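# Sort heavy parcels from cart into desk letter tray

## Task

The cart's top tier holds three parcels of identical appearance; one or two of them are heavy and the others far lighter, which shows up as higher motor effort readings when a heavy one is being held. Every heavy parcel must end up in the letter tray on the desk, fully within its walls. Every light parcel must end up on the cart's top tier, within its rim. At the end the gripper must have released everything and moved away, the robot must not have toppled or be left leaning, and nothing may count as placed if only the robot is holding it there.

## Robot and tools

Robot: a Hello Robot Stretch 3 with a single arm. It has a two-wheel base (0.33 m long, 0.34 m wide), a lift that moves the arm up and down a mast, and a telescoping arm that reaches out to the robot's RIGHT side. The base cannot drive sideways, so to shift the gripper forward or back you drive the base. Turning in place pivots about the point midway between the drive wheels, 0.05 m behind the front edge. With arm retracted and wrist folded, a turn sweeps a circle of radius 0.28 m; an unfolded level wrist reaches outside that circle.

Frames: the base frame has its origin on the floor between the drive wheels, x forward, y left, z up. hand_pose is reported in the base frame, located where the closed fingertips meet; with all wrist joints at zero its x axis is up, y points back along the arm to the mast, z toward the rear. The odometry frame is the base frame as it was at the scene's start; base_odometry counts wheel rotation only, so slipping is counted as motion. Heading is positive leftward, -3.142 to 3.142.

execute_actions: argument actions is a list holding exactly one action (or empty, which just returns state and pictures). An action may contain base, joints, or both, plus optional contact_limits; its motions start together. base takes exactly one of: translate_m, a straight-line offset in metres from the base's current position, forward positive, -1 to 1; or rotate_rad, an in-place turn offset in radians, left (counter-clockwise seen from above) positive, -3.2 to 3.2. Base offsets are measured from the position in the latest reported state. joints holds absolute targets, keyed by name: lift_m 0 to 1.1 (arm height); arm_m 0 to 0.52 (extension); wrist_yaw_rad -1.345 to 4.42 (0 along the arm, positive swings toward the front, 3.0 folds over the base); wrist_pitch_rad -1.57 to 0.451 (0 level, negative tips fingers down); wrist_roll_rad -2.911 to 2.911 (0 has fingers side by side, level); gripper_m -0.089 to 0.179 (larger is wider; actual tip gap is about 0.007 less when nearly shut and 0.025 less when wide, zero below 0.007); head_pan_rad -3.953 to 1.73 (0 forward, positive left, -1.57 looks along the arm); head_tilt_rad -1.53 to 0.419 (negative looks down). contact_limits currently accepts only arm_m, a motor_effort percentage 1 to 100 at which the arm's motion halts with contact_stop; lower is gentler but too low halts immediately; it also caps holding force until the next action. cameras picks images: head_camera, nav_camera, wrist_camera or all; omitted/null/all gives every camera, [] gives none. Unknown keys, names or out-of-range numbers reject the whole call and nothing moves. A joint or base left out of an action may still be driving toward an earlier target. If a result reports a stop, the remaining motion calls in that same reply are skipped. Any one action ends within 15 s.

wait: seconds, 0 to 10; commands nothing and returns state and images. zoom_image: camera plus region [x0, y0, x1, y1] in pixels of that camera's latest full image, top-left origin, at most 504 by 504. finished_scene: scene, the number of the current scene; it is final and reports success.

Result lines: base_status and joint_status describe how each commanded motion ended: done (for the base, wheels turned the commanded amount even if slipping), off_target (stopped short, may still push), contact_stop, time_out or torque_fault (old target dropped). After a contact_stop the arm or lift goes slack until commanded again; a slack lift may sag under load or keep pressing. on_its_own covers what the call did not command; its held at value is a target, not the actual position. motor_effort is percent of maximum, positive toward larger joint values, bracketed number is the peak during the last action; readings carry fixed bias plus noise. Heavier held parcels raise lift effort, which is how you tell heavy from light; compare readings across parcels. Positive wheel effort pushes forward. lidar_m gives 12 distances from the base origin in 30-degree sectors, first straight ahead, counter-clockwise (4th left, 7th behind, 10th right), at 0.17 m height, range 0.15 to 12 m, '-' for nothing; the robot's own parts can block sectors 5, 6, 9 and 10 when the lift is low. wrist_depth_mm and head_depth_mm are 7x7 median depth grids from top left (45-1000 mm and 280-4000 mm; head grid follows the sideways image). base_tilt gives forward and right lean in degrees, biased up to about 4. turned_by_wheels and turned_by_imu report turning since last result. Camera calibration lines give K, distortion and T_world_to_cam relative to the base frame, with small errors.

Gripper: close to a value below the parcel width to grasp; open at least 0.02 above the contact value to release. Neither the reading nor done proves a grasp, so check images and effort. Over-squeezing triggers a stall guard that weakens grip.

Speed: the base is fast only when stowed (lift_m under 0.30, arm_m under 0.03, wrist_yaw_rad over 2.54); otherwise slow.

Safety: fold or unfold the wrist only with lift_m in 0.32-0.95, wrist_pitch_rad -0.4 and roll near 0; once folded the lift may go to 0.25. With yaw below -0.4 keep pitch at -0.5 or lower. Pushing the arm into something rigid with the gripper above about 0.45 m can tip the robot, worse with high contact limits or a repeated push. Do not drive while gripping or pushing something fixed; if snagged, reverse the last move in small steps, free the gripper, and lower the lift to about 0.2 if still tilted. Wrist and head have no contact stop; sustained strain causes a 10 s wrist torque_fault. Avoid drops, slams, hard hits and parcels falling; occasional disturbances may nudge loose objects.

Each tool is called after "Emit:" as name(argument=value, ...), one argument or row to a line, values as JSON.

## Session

Emit:
execute_actions(
  actions=[
    {"joints":{"head_tilt_rad":-0.5}},
  ],
  cameras=["nav_camera","wrist_camera"],
)

Scene clock: 0.87 s.
base_odometry: x=+0.000 y=+0.000 heading=+0.000 (m, m, rad; odometry frame)
turned_by_wheels: +0.000 (rad since the last result)
turned_by_imu: +0.000 (rad since the last result)
base_tilt: forward=-1.0 right=-0.2 (deg)
lidar_m: 1.50 1.64 2.12 1.83 2.18 2.39 2.18 2.05 1.67 1.13 1.14 1.52
head_depth_mm: 1769 1874 1462 1559 1732 1605 1334 / 1753 1899 1490 1587 1755 1616 1334 / 1786 1895 1493 1602 1796 1621 1333 / 1817 1944 1511 1642 1816 1611 1324 / 1863 1937 1525 1674 1814 1595 1333 / 1864 2000 1559 1702 1866 1603 1321 / 1897 2026 1574 1722 1871 1603 1317
base_status: not commanded
joint_positions: lift_m=+0.302 arm_m=+0.002 wrist_yaw_rad=+2.954 wrist_pitch_rad=-0.526 wrist_roll_rad=+0.006 gripper_m=+0.037 head_pan_rad=-0.005 head_tilt_rad=-0.493
joint_status: all done
motor_effort: left_wheel=+0(0) right_wheel=+0(0) lift_m=+25(25) arm_m=+0(0) wrist_yaw_rad=+0(1) wrist_pitch_rad=+5(5) wrist_roll_rad=+0(0) gripper_m=+1(0) head_pan_rad=+0(0) head_tilt_rad=-3(25) (%)
hand_pose: x=+0.0179 y=+0.0590 z=+0.2914 quat_wxyz=(+0.248, +0.699, +0.119, +0.661) (m; base frame)
wrist_depth_mm: - - - - - - - / 946 - 963 959 934 - - / 740 - 747 757 761 780 781 / 619 601 611 617 627 626 657 / 523 526 - 548 552 540 541 / 472 - - - 477 467 466 / - - - - 409 418 415
pictures: nav_camera (sideways: a quarter turn counterclockwise sets it upright), wrist_camera
camera_calibration (this result's frames):
nav_camera: T_world_to_cam=[[0.5047, -0.0282088, 0.862834, -1.0917], [0.013241, -0.999095, -0.0404087, 0.0997181], [0.863193, 0.031819, -0.50387, 0.60911], [0, 0, 0, 1]] pos_world=[0.0238801, 0.0494513, 1.25289]
wrist_camera: T_world_to_cam=[[0.979585, -0.200301, 0.0171406, -0.0144555], [-0.117662, -0.640385, -0.758988, 0.290202], [0.163002, 0.741476, -0.650879, 0.315574], [0, 0, 0, 1]] pos_world=[-0.00313312, -0.0510451, 0.425908]
Images, in order (width x height): nav_camera 672x504, wrist_camera 644x364.

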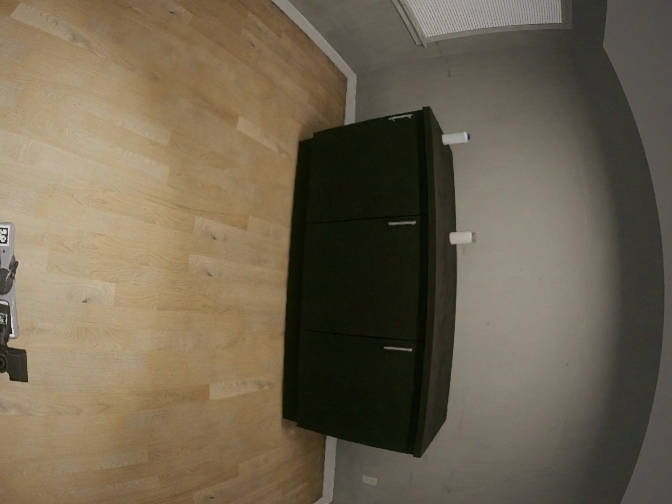

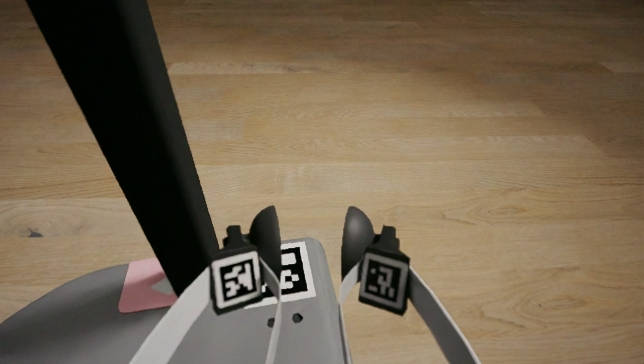

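Emit:
execute_actions(
  actions=[
    {"joints":{"head_pan_rad":-2.0}},
  ],
  cameras=["nav_camera"],
)

Emit:
execute_actions(
  actions=[
    {"joints":{"head_pan_rad":-3.9}},
  ],
  cameras=["nav_camera"],
)

Scene clock: 3.23 s.
base_odometry: x=+0.000 y=+0.000 heading=+0.000 (m, m, rad; odometry frame)
turned_by_wheels: +0.000 (rad since the last result)
turned_by_imu: +0.001 (rad since the last result)
base_tilt: forward=-1.0 right=-0.2 (deg)
lidar_m: 1.50 1.63 2.12 1.83 2.17 2.38 2.19 2.05 1.67 1.13 1.14 1.52
head_depth_mm: 1549 1675 1860 2083 2036 1626 1340 / 1513 1651 1795 1989 2028 1619 1334 / 1485 1598 1750 1919 2041 1610 1327 / 1437 1564 1709 1872 1992 1616 1334 / 1410 1524 1660 1818 1955 1617 1335 / 1372 1478 1615 1763 1896 1611 1333 / 1342 1434 1573 1699 1841 1514 1322
base_status: not commanded
joint_positions: lift_m=+0.302 arm_m=+0.002 wrist_yaw_rad=+2.954 wrist_pitch_rad=-0.526 wrist_roll_rad=+0.006 gripper_m=+0.037 head_pan_rad=-1.993 head_tilt_rad=-0.494
joint_status: all done
motor_effort: left_wheel=+0(1) right_wheel=+0(1) lift_m=+25(25) arm_m=+0(1) wrist_yaw_rad=+0(0) wrist_pitch_rad=+5(5) wrist_roll_rad=+0(0) gripper_m=+0(0) head_pan_rad=-2(27) head_tilt_rad=-3(3) (%)
hand_pose: x=+0.0179 y=+0.0590 z=+0.2914 quat_wxyz=(+0.248, +0.699, +0.119, +0.661) (m; base frame)
wrist_depth_mm: - - - - - - - / 937 - 935 971 972 - - / 731 - 751 748 764 778 775 / 611 611 622 627 633 624 629 / 528 524 - 543 538 539 527 / 464 - - - 478 467 467 / - - - - 419 415 410
pictures: nav_camera (sideways: a quarter turn counterclockwise sets it upright)
camera_calibration (this result's frames):
nav_camera: T_world_to_cam=[[-0.230449, -0.45026, 0.862647, -1.08697], [-0.918739, 0.392791, -0.0404153, 0.105412], [-0.320643, -0.801861, -0.50419, 0.616747], [0, 0, 0, 1]] pos_world=[0.0441107, -0.0362782, 1.25289]
Images, in order (width x height): nav_camera 672x504.

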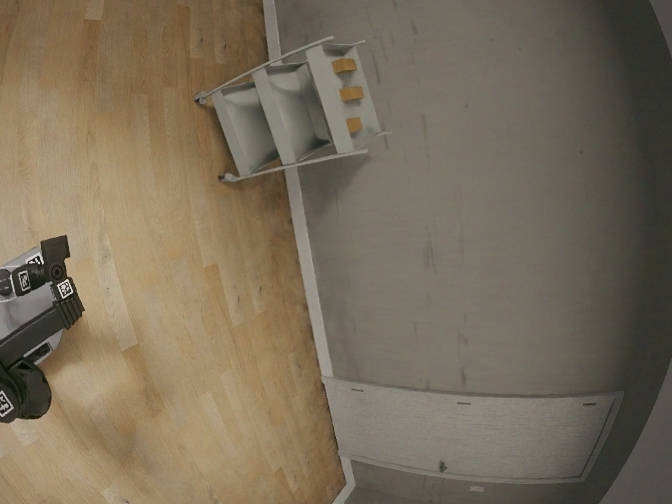

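Scene clock: 4.73 s.
base_odometry: x=+0.000 y=+0.000 heading=+0.000 (m, m, rad; odometry frame)
turned_by_wheels: +0.000 (rad since the last result)
turned_by_imu: +0.000 (rad since the last result)
base_tilt: forward=-1.0 right=-0.2 (deg)
lidar_m: 1.50 1.64 2.12 1.83 2.17 2.39 2.19 2.05 1.67 1.13 1.14 1.52
head_depth_mm: - - - - - - - / 2503 2669 2854 2778 - - - / 2762 3001 3219 2710 2028 1615 1343 / 2660 2891 3104 2756 2010 1600 1336 / 2519 2642 2917 2561 2022 1606 1331 / 2358 2491 2764 2738 2036 1599 1334 / 2252 2142 2602 2670 2025 1604 1332
base_status: not commanded
joint_positions: lift_m=+0.302 arm_m=+0.002 wrist_yaw_rad=+2.954 wrist_pitch_rad=-0.526 wrist_roll_rad=+0.006 gripper_m=+0.037 head_pan_rad=-3.893 head_tilt_rad=-0.494
joint_status: all done
motor_effort: left_wheel=+0(0) right_wheel=-1(0) lift_m=+25(25) arm_m=+0(0) wrist_yaw_rad=+1(0) wrist_pitch_rad=+5(5) wrist_roll_rad=+0(0) gripper_m=+0(1) head_pan_rad=-2(28) head_tilt_rad=-3(2) (%)
hand_pose: x=+0.0179 y=+0.0590 z=+0.2914 quat_wxyz=(+0.248, +0.699, +0.119, +0.661) (m; base frame)
wrist_depth_mm: - - - - - - - / 922 - 929 939 934 - - / 760 - 744 745 759 775 787 / 618 604 620 624 627 640 645 / 520 515 - 539 550 537 533 / 465 - - - 477 467 467 / - - - - 416 409 412
pictures: nav_camera (sideways: a quarter turn counterclockwise sets it upright)
camera_calibration (this result's frames):
nav_camera: T_world_to_cam=[[-0.351618, 0.363674, 0.862616, -1.08619], [0.668719, 0.742416, -0.0404164, 0.0957298], [-0.655118, 0.562637, -0.504242, 0.618855], [0, 0, 0, 1]] pos_world=[-0.0405163, -0.0242432, 1.25289]
Images, in order (width x height): nav_camera 672x504.

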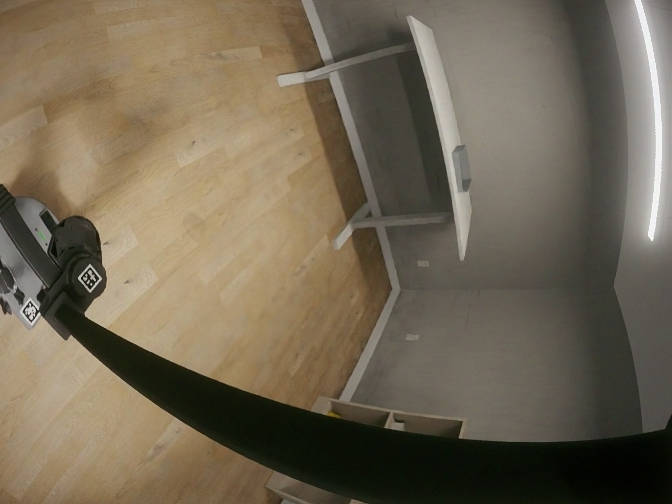

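Emit:
execute_actions(
  actions=[
    {"joints":{"head_pan_rad":-1.35,"head_tilt_rad":-0.6}},
  ],
  cameras=["head_camera"],
)

Scene clock: 7.53 s.
base_odometry: x=+0.000 y=+0.000 heading=+0.000 (m, m, rad; odometry frame)
turned_by_wheels: +0.000 (rad since the last result)
turned_by_imu: +0.001 (rad since the last result)
base_tilt: forward=-1.0 right=-0.2 (deg)
lidar_m: 1.50 1.63 2.12 1.83 2.18 2.38 2.19 2.05 1.67 1.13 1.14 1.52
head_depth_mm: 1350 1478 1623 1781 1815 1485 1255 / 1395 1529 1646 1789 1818 1492 1254 / 1445 1579 1490 1496 1626 1490 1257 / 1496 1654 1500 1540 1646 1483 1246 / 1558 1710 1788 1611 1706 1478 1254 / 1596 1789 2012 2207 1802 1478 1249 / 1683 1875 2092 2286 1798 1474 1249
base_status: not commanded
joint_positions: lift_m=+0.302 arm_m=+0.002 wrist_yaw_rad=+2.954 wrist_pitch_rad=-0.526 wrist_roll_rad=+0.006 gripper_m=+0.037 head_pan_rad=-1.357 head_tilt_rad=-0.592
joint_status: all done
motor_effort: left_wheel=+0(0) right_wheel=+0(1) lift_m=+25(25) arm_m=+0(0) wrist_yaw_rad=+0(1) wrist_pitch_rad=+5(5) wrist_roll_rad=+0(0) gripper_m=+0(0) head_pan_rad=+2(27) head_tilt_rad=-3(12) (%)
hand_pose: x=+0.0179 y=+0.0590 z=+0.2914 quat_wxyz=(+0.248, +0.699, +0.119, +0.661) (m; base frame)
wrist_depth_mm: - - - - - - - / 933 - 935 972 978 - - / 740 - 741 738 785 759 777 / 611 606 612 636 618 630 638 / 517 528 - 547 549 541 542 / 469 - - - 477 468 463 / - - - - 411 410 417
pictures: head_camera (sideways: a quarter turn clockwise sets it upright)
camera_calibration (this result's frames):
head_camera: T_world_to_cam=[[-0.141489, 0.53613, -0.832193, 1.10917], [0.973079, 0.229817, -0.0173853, 0.0196305], [0.181931, -0.812249, -0.554213, 0.680803], [0, 0, 0, 1]] pos_world=[0.0139729, -0.0461863, 1.30069]
Images, in order (width x height): head_camera 896x504.

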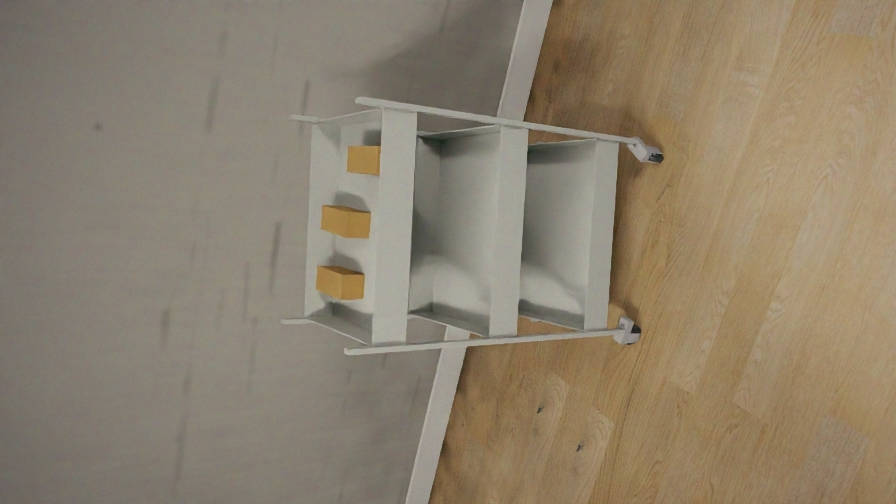

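Emit:
execute_actions(
  actions=[
    {"base":{"rotate_rad":-1.571},"joints":{"lift_m":0.29}},
  ],
  cameras=[],
)

Emit:
execute_actions(
  actions=[
    {"base":{"translate_m":0.5}},
  ],
  cameras=[],
)

Emit:
execute_actions(
  actions=[
    {"base":{"rotate_rad":1.66},"joints":{"head_pan_rad":-1.57,"head_tilt_rad":-0.8}},
  ],
  cameras=[],
)

Emit:
execute_actions(
  actions=[
    {"joints":{"lift_m":0.92,"wrist_pitch_rad":-0.4}},
  ],
  cameras=[],
)

Emit:
execute_actions(
  actions=[
    {"joints":{"wrist_yaw_rad":0,"gripper_m":0.085}},
  ],
  cameras=[],
)

Emit:
execute_actions(
  actions=[
    {"joints":{"wrist_pitch_rad":-1.0,"arm_m":0.3,"lift_m":1.05}},
  ],
  cameras=["head_camera","wrist_camera"],
)

Scene clock: 12.33 s.
base_odometry: x=+0.000 y=+0.000 heading=-1.571 (m, m, rad; odometry frame)
turned_by_wheels: -1.571 (rad since the last result)
turned_by_imu: -1.568 (rad since the last result)
base_tilt: forward=-1.0 right=-0.2 (deg)
lidar_m: 1.13 1.14 1.52 1.50 1.64 2.11 1.82 2.07 2.39 2.18 2.03 1.67
head_depth_mm: 2153 2067 2504 2325 1808 1484 1254 / 2255 2413 2648 2306 1828 1472 1259 / 2310 2521 2761 2295 1804 1487 1252 / 2421 2659 2899 2318 1807 1490 1257 / 2503 2765 2950 2298 1804 1476 1251 / 2490 2704 2851 2297 1783 1488 1257 / 2178 2256 2454 2267 1794 1478 1246
base_status: done
joint_positions: lift_m=+0.290 arm_m=+0.002 wrist_yaw_rad=+2.954 wrist_pitch_rad=-0.527 wrist_roll_rad=+0.006 gripper_m=+0.037 head_pan_rad=-1.357 head_tilt_rad=-0.593
joint_status: all done
motor_effort: left_wheel=+2(14) right_wheel=-2(9) lift_m=+16(21) arm_m=+0(0) wrist_yaw_rad=+0(0) wrist_pitch_rad=+5(5) wrist_roll_rad=+0(0) gripper_m=+0(0) head_pan_rad=+2(2) head_tilt_rad=-3(3) (%)
hand_pose: x=+0.0179 y=+0.0590 z=+0.2795 quat_wxyz=(+0.248, +0.699, +0.119, +0.661) (m; base frame)
wrist_depth_mm: - - - - - - - / 896 - 913 941 935 959 941 / 707 - 731 728 734 761 737 / 590 589 598 611 610 615 618 / 505 504 - 521 523 522 525 / 456 - - - 465 452 450 / - - - - 404 399 407
pictures: none
No camera images: the call's "cameras" was empty. Leave "cameras" out to get every camera's image.

Scene clock: 15.57 s.
base_odometry: x=+0.000 y=-0.500 heading=-1.571 (m, m, rad; odometry frame)
turned_by_wheels: +0.000 (rad since the last result)
turned_by_imu: +0.003 (rad since the last result)
base_tilt: forward=-1.0 right=-0.2 (deg)
lidar_m: 0.64 0.64 1.44 1.43 1.57 2.61 2.33 2.55 2.29 2.71 1.43 1.17
head_depth_mm: 2218 2407 2629 2336 1814 1487 1254 / 2299 2513 2776 2342 1814 1477 1263 / 2370 2600 2859 2317 1805 1478 1255 / 2433 2664 2876 2323 1807 1476 1245 / 2061 2229 2435 2315 1791 1475 1255 / 1755 1876 2019 2120 1780 1473 1252 / 1514 1618 1713 1865 1781 1472 1244
base_status: done
joint_positions: lift_m=+0.290 arm_m=+0.002 wrist_yaw_rad=+2.954 wrist_pitch_rad=-0.527 wrist_roll_rad=+0.006 gripper_m=+0.037 head_pan_rad=-1.357 head_tilt_rad=-0.593
joint_status: not commanded
motor_effort: left_wheel=+1(14) right_wheel=-2(8) lift_m=+16(16) arm_m=+0(0) wrist_yaw_rad=+0(0) wrist_pitch_rad=+5(5) wrist_roll_rad=+0(0) gripper_m=+1(1) head_pan_rad=+3(2) head_tilt_rad=-3(2) (%)
hand_pose: x=+0.0179 y=+0.0590 z=+0.2795 quat_wxyz=(+0.248, +0.699, +0.119, +0.661) (m; base frame)
wrist_depth_mm: - - - - - - - / 902 - 966 918 948 962 586 / 732 - 729 744 736 761 707 / 597 583 606 605 616 628 614 / 503 504 - 532 530 517 516 / 455 - - - 467 454 457 / - - - - 399 398 404
pictures: none
No camera images: the call's "cameras" was empty. Leave "cameras" out to get every camera's image.

Scene clock: 17.80 s.
base_odometry: x=+0.000 y=-0.500 heading=+0.089 (m, m, rad; odometry frame)
turned_by_wheels: +1.660 (rad since the last result)
turned_by_imu: +1.658 (rad since the last result)
base_tilt: forward=-1.1 right=-0.2 (deg)
lidar_m: 1.43 1.62 2.60 2.32 2.70 2.29 2.42 1.37 1.17 0.64 0.65 1.43
head_depth_mm: 977 1099 1236 1453 1514 1311 1156 / 995 1123 1288 1503 1526 1319 1155 / 1021 1155 1283 1443 1452 1284 1154 / 1046 1187 1045 878 1132 1255 1155 / 1078 1223 1038 924 1128 1261 1149 / 1111 1257 1034 925 1128 1255 1149 / 1133 1292 1028 925 1124 1282 1145
base_status: done
joint_positions: lift_m=+0.290 arm_m=+0.002 wrist_yaw_rad=+2.954 wrist_pitch_rad=-0.527 wrist_roll_rad=+0.006 gripper_m=+0.037 head_pan_rad=-1.563 head_tilt_rad=-0.790
joint_status: all done
motor_effort: left_wheel=-3(11) right_wheel=+1(10) lift_m=+16(16) arm_m=+0(0) wrist_yaw_rad=+0(0) wrist_pitch_rad=+5(5) wrist_roll_rad=+0(1) gripper_m=+1(0) head_pan_rad=-2(15) head_tilt_rad=-4(16) (%)
hand_pose: x=+0.0179 y=+0.0590 z=+0.2795 quat_wxyz=(+0.248, +0.699, +0.119, +0.661) (m; base frame)
wrist_depth_mm: - - - - - - - / 883 - 918 896 948 954 952 / 715 - 709 742 742 742 762 / 601 579 597 609 617 619 625 / 512 504 - 539 536 518 532 / 453 - - - 466 462 460 / - - - - 400 402 406
pictures: none
No camera images: the call's "cameras" was empty. Leave "cameras" out to get every camera's image.

Scene clock: 24.37 s.
base_odometry: x=+0.000 y=-0.500 heading=+0.089 (m, m, rad; odometry frame)
turned_by_wheels: +0.000 (rad since the last result)
turned_by_imu: +0.002 (rad since the last result)
base_tilt: forward=-1.0 right=-0.2 (deg)
lidar_m: 1.43 1.62 2.59 2.33 2.71 2.28 2.42 1.37 1.17 0.64 0.65 1.43
head_depth_mm: 975 1093 1249 1440 - - 1158 / 997 1121 1282 1487 - - 1155 / 1019 1156 1286 1445 1584 - - / 1047 1187 1053 876 1112 - 1178 / 1080 1221 1035 930 1126 - 1153 / 1105 1260 1033 927 1126 1257 1152 / 1134 1297 1030 923 1121 1276 1154
base_status: not commanded
joint_positions: lift_m=+0.920 arm_m=+0.002 wrist_yaw_rad=+2.954 wrist_pitch_rad=-0.417 wrist_roll_rad=+0.006 gripper_m=+0.037 head_pan_rad=-1.563 head_tilt_rad=-0.790
joint_status: all done
motor_effort: left_wheel=-2(2) right_wheel=+2(1) lift_m=+34(36) arm_m=+0(0) wrist_yaw_rad=+0(0) wrist_pitch_rad=+6(5) wrist_roll_rad=+0(0) gripper_m=+0(0) head_pan_rad=-2(2) head_tilt_rad=-3(3) (%)
hand_pose: x=+0.0207 y=+0.0738 z=+0.9324 quat_wxyz=(+0.211, +0.704, +0.081, +0.673) (m; base frame)
wrist_depth_mm: - - - - - - - / - - - - - - - / - - - - - - - / - - - - - - - / - - - - - - - / - - - - - - - / - - - - - - -
pictures: none
No camera images: the call's "cameras" was empty. Leave "cameras" out to get every camera's image.

Scene clock: 26.87 s.
base_odometry: x=+0.000 y=-0.500 heading=+0.089 (m, m, rad; odometry frame)
turned_by_wheels: +0.000 (rad since the last result)
turned_by_imu: +0.001 (rad since the last result)
base_tilt: forward=-1.0 right=-0.2 (deg)
lidar_m: 1.43 1.62 2.60 2.32 2.71 2.28 2.42 1.37 1.17 0.64 0.65 1.43
head_depth_mm: 971 1101 1251 1438 - - - / 997 1123 1288 1488 - - - / 1026 1158 1282 943 - - - / 1051 1186 1049 853 1108 1266 1133 / 1068 1221 1030 929 1127 1252 1155 / 1103 1269 1029 927 1126 1262 1153 / 1137 1302 1030 923 1114 1275 1151
base_status: not commanded
joint_positions: lift_m=+0.920 arm_m=+0.002 wrist_yaw_rad=+0.003 wrist_pitch_rad=-0.417 wrist_roll_rad=+0.006 gripper_m=+0.085 head_pan_rad=-1.563 head_tilt_rad=-0.790
joint_status: all done
motor_effort: left_wheel=-3(2) right_wheel=+2(2) lift_m=+34(34) arm_m=+0(0) wrist_yaw_rad=-2(1) wrist_pitch_rad=+6(6) wrist_roll_rad=-1(0) gripper_m=+1(97) head_pan_rad=-2(3) head_tilt_rad=-4(4) (%)
hand_pose: x=-0.0209 y=-0.3713 z=+0.9324 quat_wxyz=(+0.690, +0.147, -0.693, -0.146) (m; base frame)
wrist_depth_mm: - 957 885 831 822 745 723 / - - - 933 875 837 802 / - 742 755 958 966 916 841 / - 619 648 630 - - 922 / - 501 519 543 - - - / - - 746 789 - - - / - 881 912 871 - - -
pictures: none
No camera images: the call's "cameras" was empty. Leave "cameras" out to get every camera's image.

Scene clock: 30.27 s.
base_odometry: x=+0.000 y=-0.500 heading=+0.089 (m, m, rad; odometry frame)
turned_by_wheels: +0.000 (rad since the last result)
turned_by_imu: +0.001 (rad since the last result)
base_tilt: forward=-1.0 right=-0.2 (deg)
lidar_m: 1.43 1.62 2.59 2.32 2.70 2.29 2.41 1.37 1.17 0.64 0.65 1.43
head_depth_mm: 983 1100 1246 1453 1525 1318 1151 / - 1127 1294 1509 1522 1316 1159 / - - 1276 1451 1458 1286 1151 / 1035 1187 1047 878 1124 1267 1152 / 1071 1221 1038 921 1129 1262 1156 / 1103 1250 1027 923 1121 1261 1147 / 1135 1301 1028 927 1126 1281 1149
base_status: not commanded
joint_positions: lift_m=+1.050 arm_m=+0.300 wrist_yaw_rad=+0.001 wrist_pitch_rad=-1.006 wrist_roll_rad=+0.006 gripper_m=+0.085 head_pan_rad=-1.563 head_tilt_rad=-0.790
joint_status: all done
motor_effort: left_wheel=-2(3) right_wheel=+2(2) lift_m=+34(35) arm_m=+4(3) wrist_yaw_rad=-1(2) wrist_pitch_rad=+2(6) wrist_roll_rad=+0(0) gripper_m=+1(1) head_pan_rad=-2(2) head_tilt_rad=-4(4) (%)
hand_pose: x=-0.0215 y=-0.5614 z=+0.9590 quat_wxyz=(+0.618, +0.340, -0.621, -0.342) (m; base frame)
wrist_depth_mm: - 532 548 584 755 715 676 / 539 521 538 562 894 824 773 / 501 493 512 531 - - 907 / 466 476 481 473 - - - / 467 609 463 726 - - - / - - - - - - - / - - - - - - -
pictures: head_camera (sideways: a quarter turn clockwise sets it upright), wrist_camera
camera_calibration (this result's frames):
head_camera: T_world_to_cam=[[-0.029955, 0.70655, -0.707029, 0.945337], [0.999491, 0.0289303, -0.0134352, 0.0143229], [0.0109619, -0.707072, -0.707057, 0.880669], [0, 0, 0, 1]] pos_world=[0.00434813, -0.0456456, 1.29126]
wrist_camera: T_world_to_cam=[[-0.999757, 0.00387895, 0.0217078, -0.0439102], [-0.00450227, 0.927766, -0.373135, 0.907664], [-0.0215871, -0.373142, -0.927523, 0.85207], [0, 0, 0, 1]] pos_world=[-0.0214193, -0.523987, 1.12995]
Images, in order (width x height): head_camera 896x504, wrist_camera 644x364.

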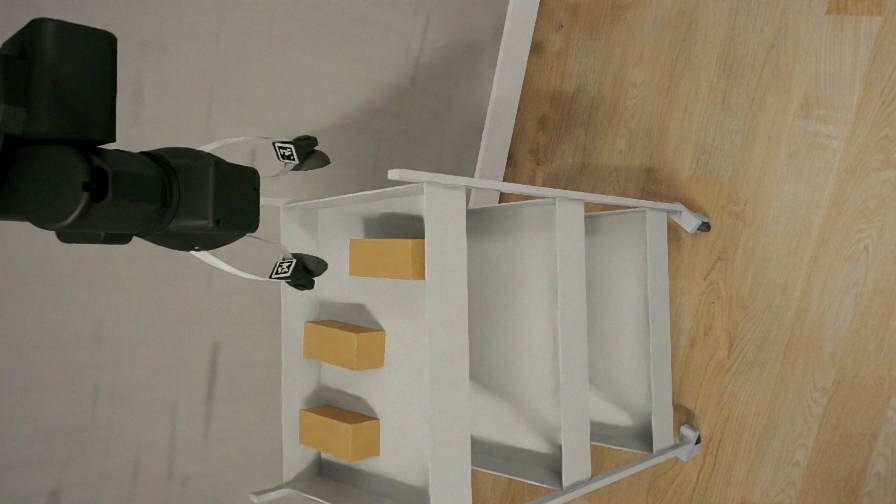

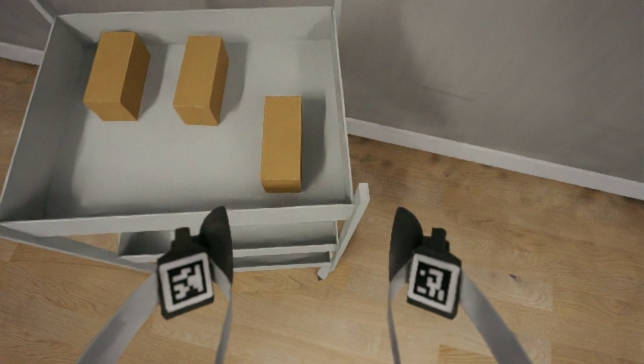

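Emit:
execute_actions(
  actions=[
    {"base":{"translate_m":0.045},"joints":{"arm_m":0.51,"wrist_pitch_rad":-1.1,"lift_m":0.88}},
  ],
  cameras=["wrist_camera"],
)

Emit:
execute_actions(
  actions=[
    {"joints":{"lift_m":0.80}},
  ],
  cameras=["wrist_camera"],
)

Scene clock: 35.57 s.
base_odometry: x=+0.045 y=-0.496 heading=+0.089 (m, m, rad; odometry frame)
turned_by_wheels: +0.000 (rad since the last result)
turned_by_imu: +0.001 (rad since the last result)
base_tilt: forward=-1.0 right=-0.2 (deg)
lidar_m: 1.38 1.57 2.59 2.32 2.74 2.33 2.43 1.39 1.18 0.63 0.65 1.39
head_depth_mm: 984 1079 - - 1499 1313 1159 / 997 - 1315 1517 1525 1316 1156 / 1014 - 1085 873 1272 1291 1155 / 1052 1193 1049 877 1129 1262 1153 / 1083 1236 1039 926 1125 1262 1157 / 1110 1275 1020 929 1127 1261 1151 / 1141 1309 1408 896 1447 1301 1148
base_status: done
joint_positions: lift_m=+0.880 arm_m=+0.510 wrist_yaw_rad=+0.001 wrist_pitch_rad=-1.104 wrist_roll_rad=+0.006 gripper_m=+0.085 head_pan_rad=-1.563 head_tilt_rad=-0.790
joint_status: all done
motor_effort: left_wheel=-3(5) right_wheel=+1(6) lift_m=+16(31) arm_m=+4(2) wrist_yaw_rad=-1(1) wrist_pitch_rad=+1(4) wrist_roll_rad=+0(0) gripper_m=+0(1) head_pan_rad=-2(2) head_tilt_rad=-4(4) (%)
hand_pose: x=-0.0215 y=-0.7483 z=+0.7794 quat_wxyz=(+0.600, +0.370, -0.603, -0.372) (m; base frame)
wrist_depth_mm: 294 292 322 324 336 556 509 / 305 257 313 317 321 663 629 / 292 246 300 303 304 855 755 / 281 255 286 238 289 978 962 / 272 277 278 226 280 914 915 / 263 263 265 220 267 904 903 / 254 255 255 212 256 879 861
pictures: wrist_camera
camera_calibration (this result's frames):
wrist_camera: T_world_to_cam=[[-0.999754, 0.00193536, 0.0220779, -0.0410733], [-0.00432902, 0.959938, -0.28018, 0.965711], [-0.0217356, -0.280207, -0.959693, 0.710444], [0, 0, 0, 1]] pos_world=[-0.0214407, -0.727871, 0.953288]
Images, in order (width x height): wrist_camera 644x364.

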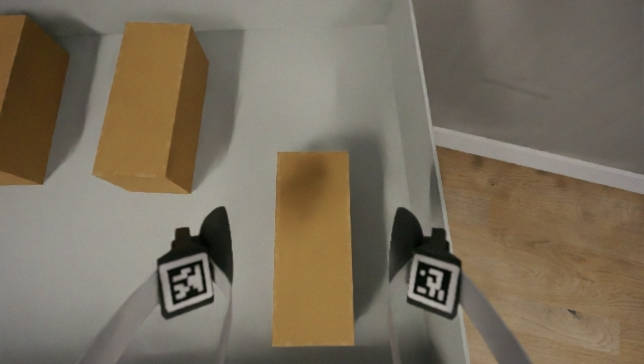

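Scene clock: 37.13 s.
base_odometry: x=+0.045 y=-0.496 heading=+0.089 (m, m, rad; odometry frame)
turned_by_wheels: +0.000 (rad since the last result)
turned_by_imu: +0.000 (rad since the last result)
base_tilt: forward=-1.0 right=-0.2 (deg)
lidar_m: 1.39 1.56 2.58 2.31 2.73 2.33 2.44 1.38 1.18 0.63 0.65 1.39
head_depth_mm: 982 1102 1246 1410 - - 1166 / 1006 1104 - 1553 1536 1321 1158 / 1033 1122 1019 860 1279 1280 1155 / 1057 1188 1052 854 1127 1255 1154 / 1085 1227 1034 928 1123 1266 1153 / 1113 1277 1021 926 1129 1258 1152 / 1140 1310 1404 898 1439 1307 1150
base_status: not commanded
joint_positions: lift_m=+0.800 arm_m=+0.510 wrist_yaw_rad=+0.001 wrist_pitch_rad=-1.104 wrist_roll_rad=+0.006 gripper_m=+0.085 head_pan_rad=-1.563 head_tilt_rad=-0.790
joint_status: all done
motor_effort: left_wheel=-3(3) right_wheel=+1(1) lift_m=+15(16) arm_m=+4(4) wrist_yaw_rad=+0(1) wrist_pitch_rad=+2(1) wrist_roll_rad=+0(0) gripper_m=+0(1) head_pan_rad=-2(2) head_tilt_rad=-4(4) (%)
hand_pose: x=-0.0215 y=-0.7483 z=+0.6995 quat_wxyz=(+0.600, +0.370, -0.603, -0.372) (m; base frame)
wrist_depth_mm: 174 194 238 240 236 535 516 / 166 196 225 227 228 623 621 / 161 197 214 161 217 181 771 / 205 204 205 154 208 180 908 / 196 198 194 148 200 170 867 / 188 191 144 142 192 150 839 / 181 182 181 137 185 141 786
pictures: wrist_camera
camera_calibration (this result's frames):
wrist_camera: T_world_to_cam=[[-0.999754, 0.00193576, 0.0220777, -0.0393068], [-0.00432858, 0.959938, -0.28018, 0.943299], [-0.0217355, -0.280207, -0.959694, 0.633677], [0, 0, 0, 1]] pos_world=[-0.0214407, -0.727872, 0.873297]
Images, in order (width x height): wrist_camera 644x364.

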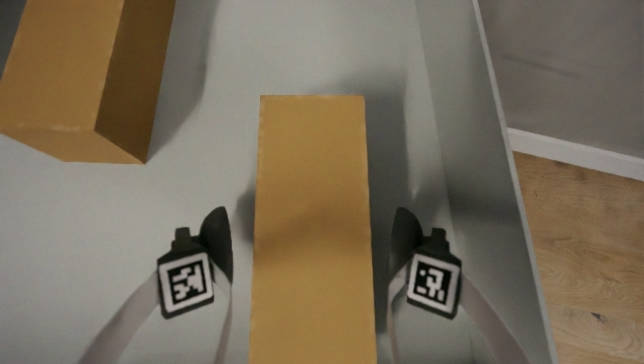

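Emit:
execute_actions(
  actions=[
    {"joints":{"gripper_m":0.01}},
  ],
  cameras=[],
)

Emit:
execute_actions(
  actions=[
    {"joints":{"lift_m":0.85}},
  ],
  cameras=["wrist_camera"],
)

Scene clock: 39.40 s.
base_odometry: x=+0.045 y=-0.496 heading=+0.089 (m, m, rad; odometry frame)
turned_by_wheels: +0.000 (rad since the last result)
turned_by_imu: +0.001 (rad since the last result)
base_tilt: forward=-1.0 right=-0.1 (deg)
lidar_m: 1.38 1.57 2.59 2.31 2.73 2.33 2.44 1.38 1.18 0.64 0.65 1.38
head_depth_mm: 983 1100 1241 1421 - - 1162 / 1003 1100 - 1556 1522 1310 1157 / 1033 1128 1017 867 1272 1290 1154 / 1054 1192 1048 868 1127 1262 1152 / 1086 1236 1030 925 1127 1258 1150 / 1111 1277 1020 929 1124 1267 1150 / 1143 1305 1420 897 1445 1302 1154
base_status: not commanded
joint_positions: lift_m=+0.800 arm_m=+0.510 wrist_yaw_rad=+0.001 wrist_pitch_rad=-1.117 wrist_roll_rad=+0.006 gripper_m=+0.011 head_pan_rad=-1.563 head_tilt_rad=-0.790
joint_status: all done
motor_effort: left_wheel=-4(3) right_wheel=+2(2) lift_m=+18(18) arm_m=+3(4) wrist_yaw_rad=+0(0) wrist_pitch_rad=+6(6) wrist_roll_rad=+0(0) gripper_m=-20(100) head_pan_rad=-2(2) head_tilt_rad=-3(4) (%)
hand_pose: x=-0.0215 y=-0.7454 z=+0.6982 quat_wxyz=(+0.598, +0.374, -0.601, -0.376) (m; base frame)
wrist_depth_mm: 169 193 231 235 232 538 527 / 162 195 220 224 223 629 628 / 166 198 211 158 213 178 784 / 201 204 202 151 207 168 881 / 194 194 192 145 200 160 865 / 186 188 141 140 - 160 852 / 180 181 181 134 184 142 787
pictures: none
No camera images: the call's "cameras" was empty. Leave "cameras" out to get every camera's image.

Scene clock: 40.70 s.
base_odometry: x=+0.045 y=-0.496 heading=+0.089 (m, m, rad; odometry frame)
turned_by_wheels: +0.000 (rad since the last result)
turned_by_imu: +0.000 (rad since the last result)
base_tilt: forward=-1.0 right=-0.1 (deg)
lidar_m: 1.38 1.57 2.58 2.32 2.74 2.32 2.44 1.38 1.18 0.64 0.65 1.39
head_depth_mm: 979 1088 1210 - - 1302 1152 / 1007 - 1303 1529 1520 1319 1153 / 1026 - 1061 859 1278 1288 1151 / 1058 1195 1037 852 1126 1257 1153 / 1080 1230 1030 930 1128 1262 1146 / 1110 1275 1024 927 1124 1256 1147 / 1144 1316 1420 895 1448 1303 1148
base_status: not commanded
joint_positions: lift_m=+0.849 arm_m=+0.510 wrist_yaw_rad=+0.001 wrist_pitch_rad=-1.124 wrist_roll_rad=+0.006 gripper_m=+0.011 head_pan_rad=-1.563 head_tilt_rad=-0.790
joint_status: all done
motor_effort: left_wheel=-3(3) right_wheel=+2(2) lift_m=+38(39) arm_m=+3(3) wrist_yaw_rad=-1(0) wrist_pitch_rad=+9(10) wrist_roll_rad=+0(0) gripper_m=-20(22) head_pan_rad=-2(2) head_tilt_rad=-3(4) (%)
hand_pose: x=-0.0215 y=-0.7436 z=+0.7466 quat_wxyz=(+0.597, +0.376, -0.600, -0.378) (m; base frame)
wrist_depth_mm: 282 226 285 288 285 572 526 / 268 217 272 275 274 701 612 / 253 209 262 161 260 867 796 / 247 249 253 153 253 932 941 / 239 242 242 145 239 898 897 / 232 233 140 139 - 863 859 / 224 225 224 132 229 852 831
pictures: wrist_camera
camera_calibration (this result's frames):
wrist_camera: T_world_to_cam=[[-0.999754, 0.00149901, 0.0221275, -0.0407226], [-0.00433092, 0.96531, -0.261072, 0.941689], [-0.0217512, -0.261104, -0.965066, 0.698458], [0, 0, 0, 1]] pos_world=[-0.0214419, -0.72659, 0.920807]
Images, in order (width x height): wrist_camera 644x364.

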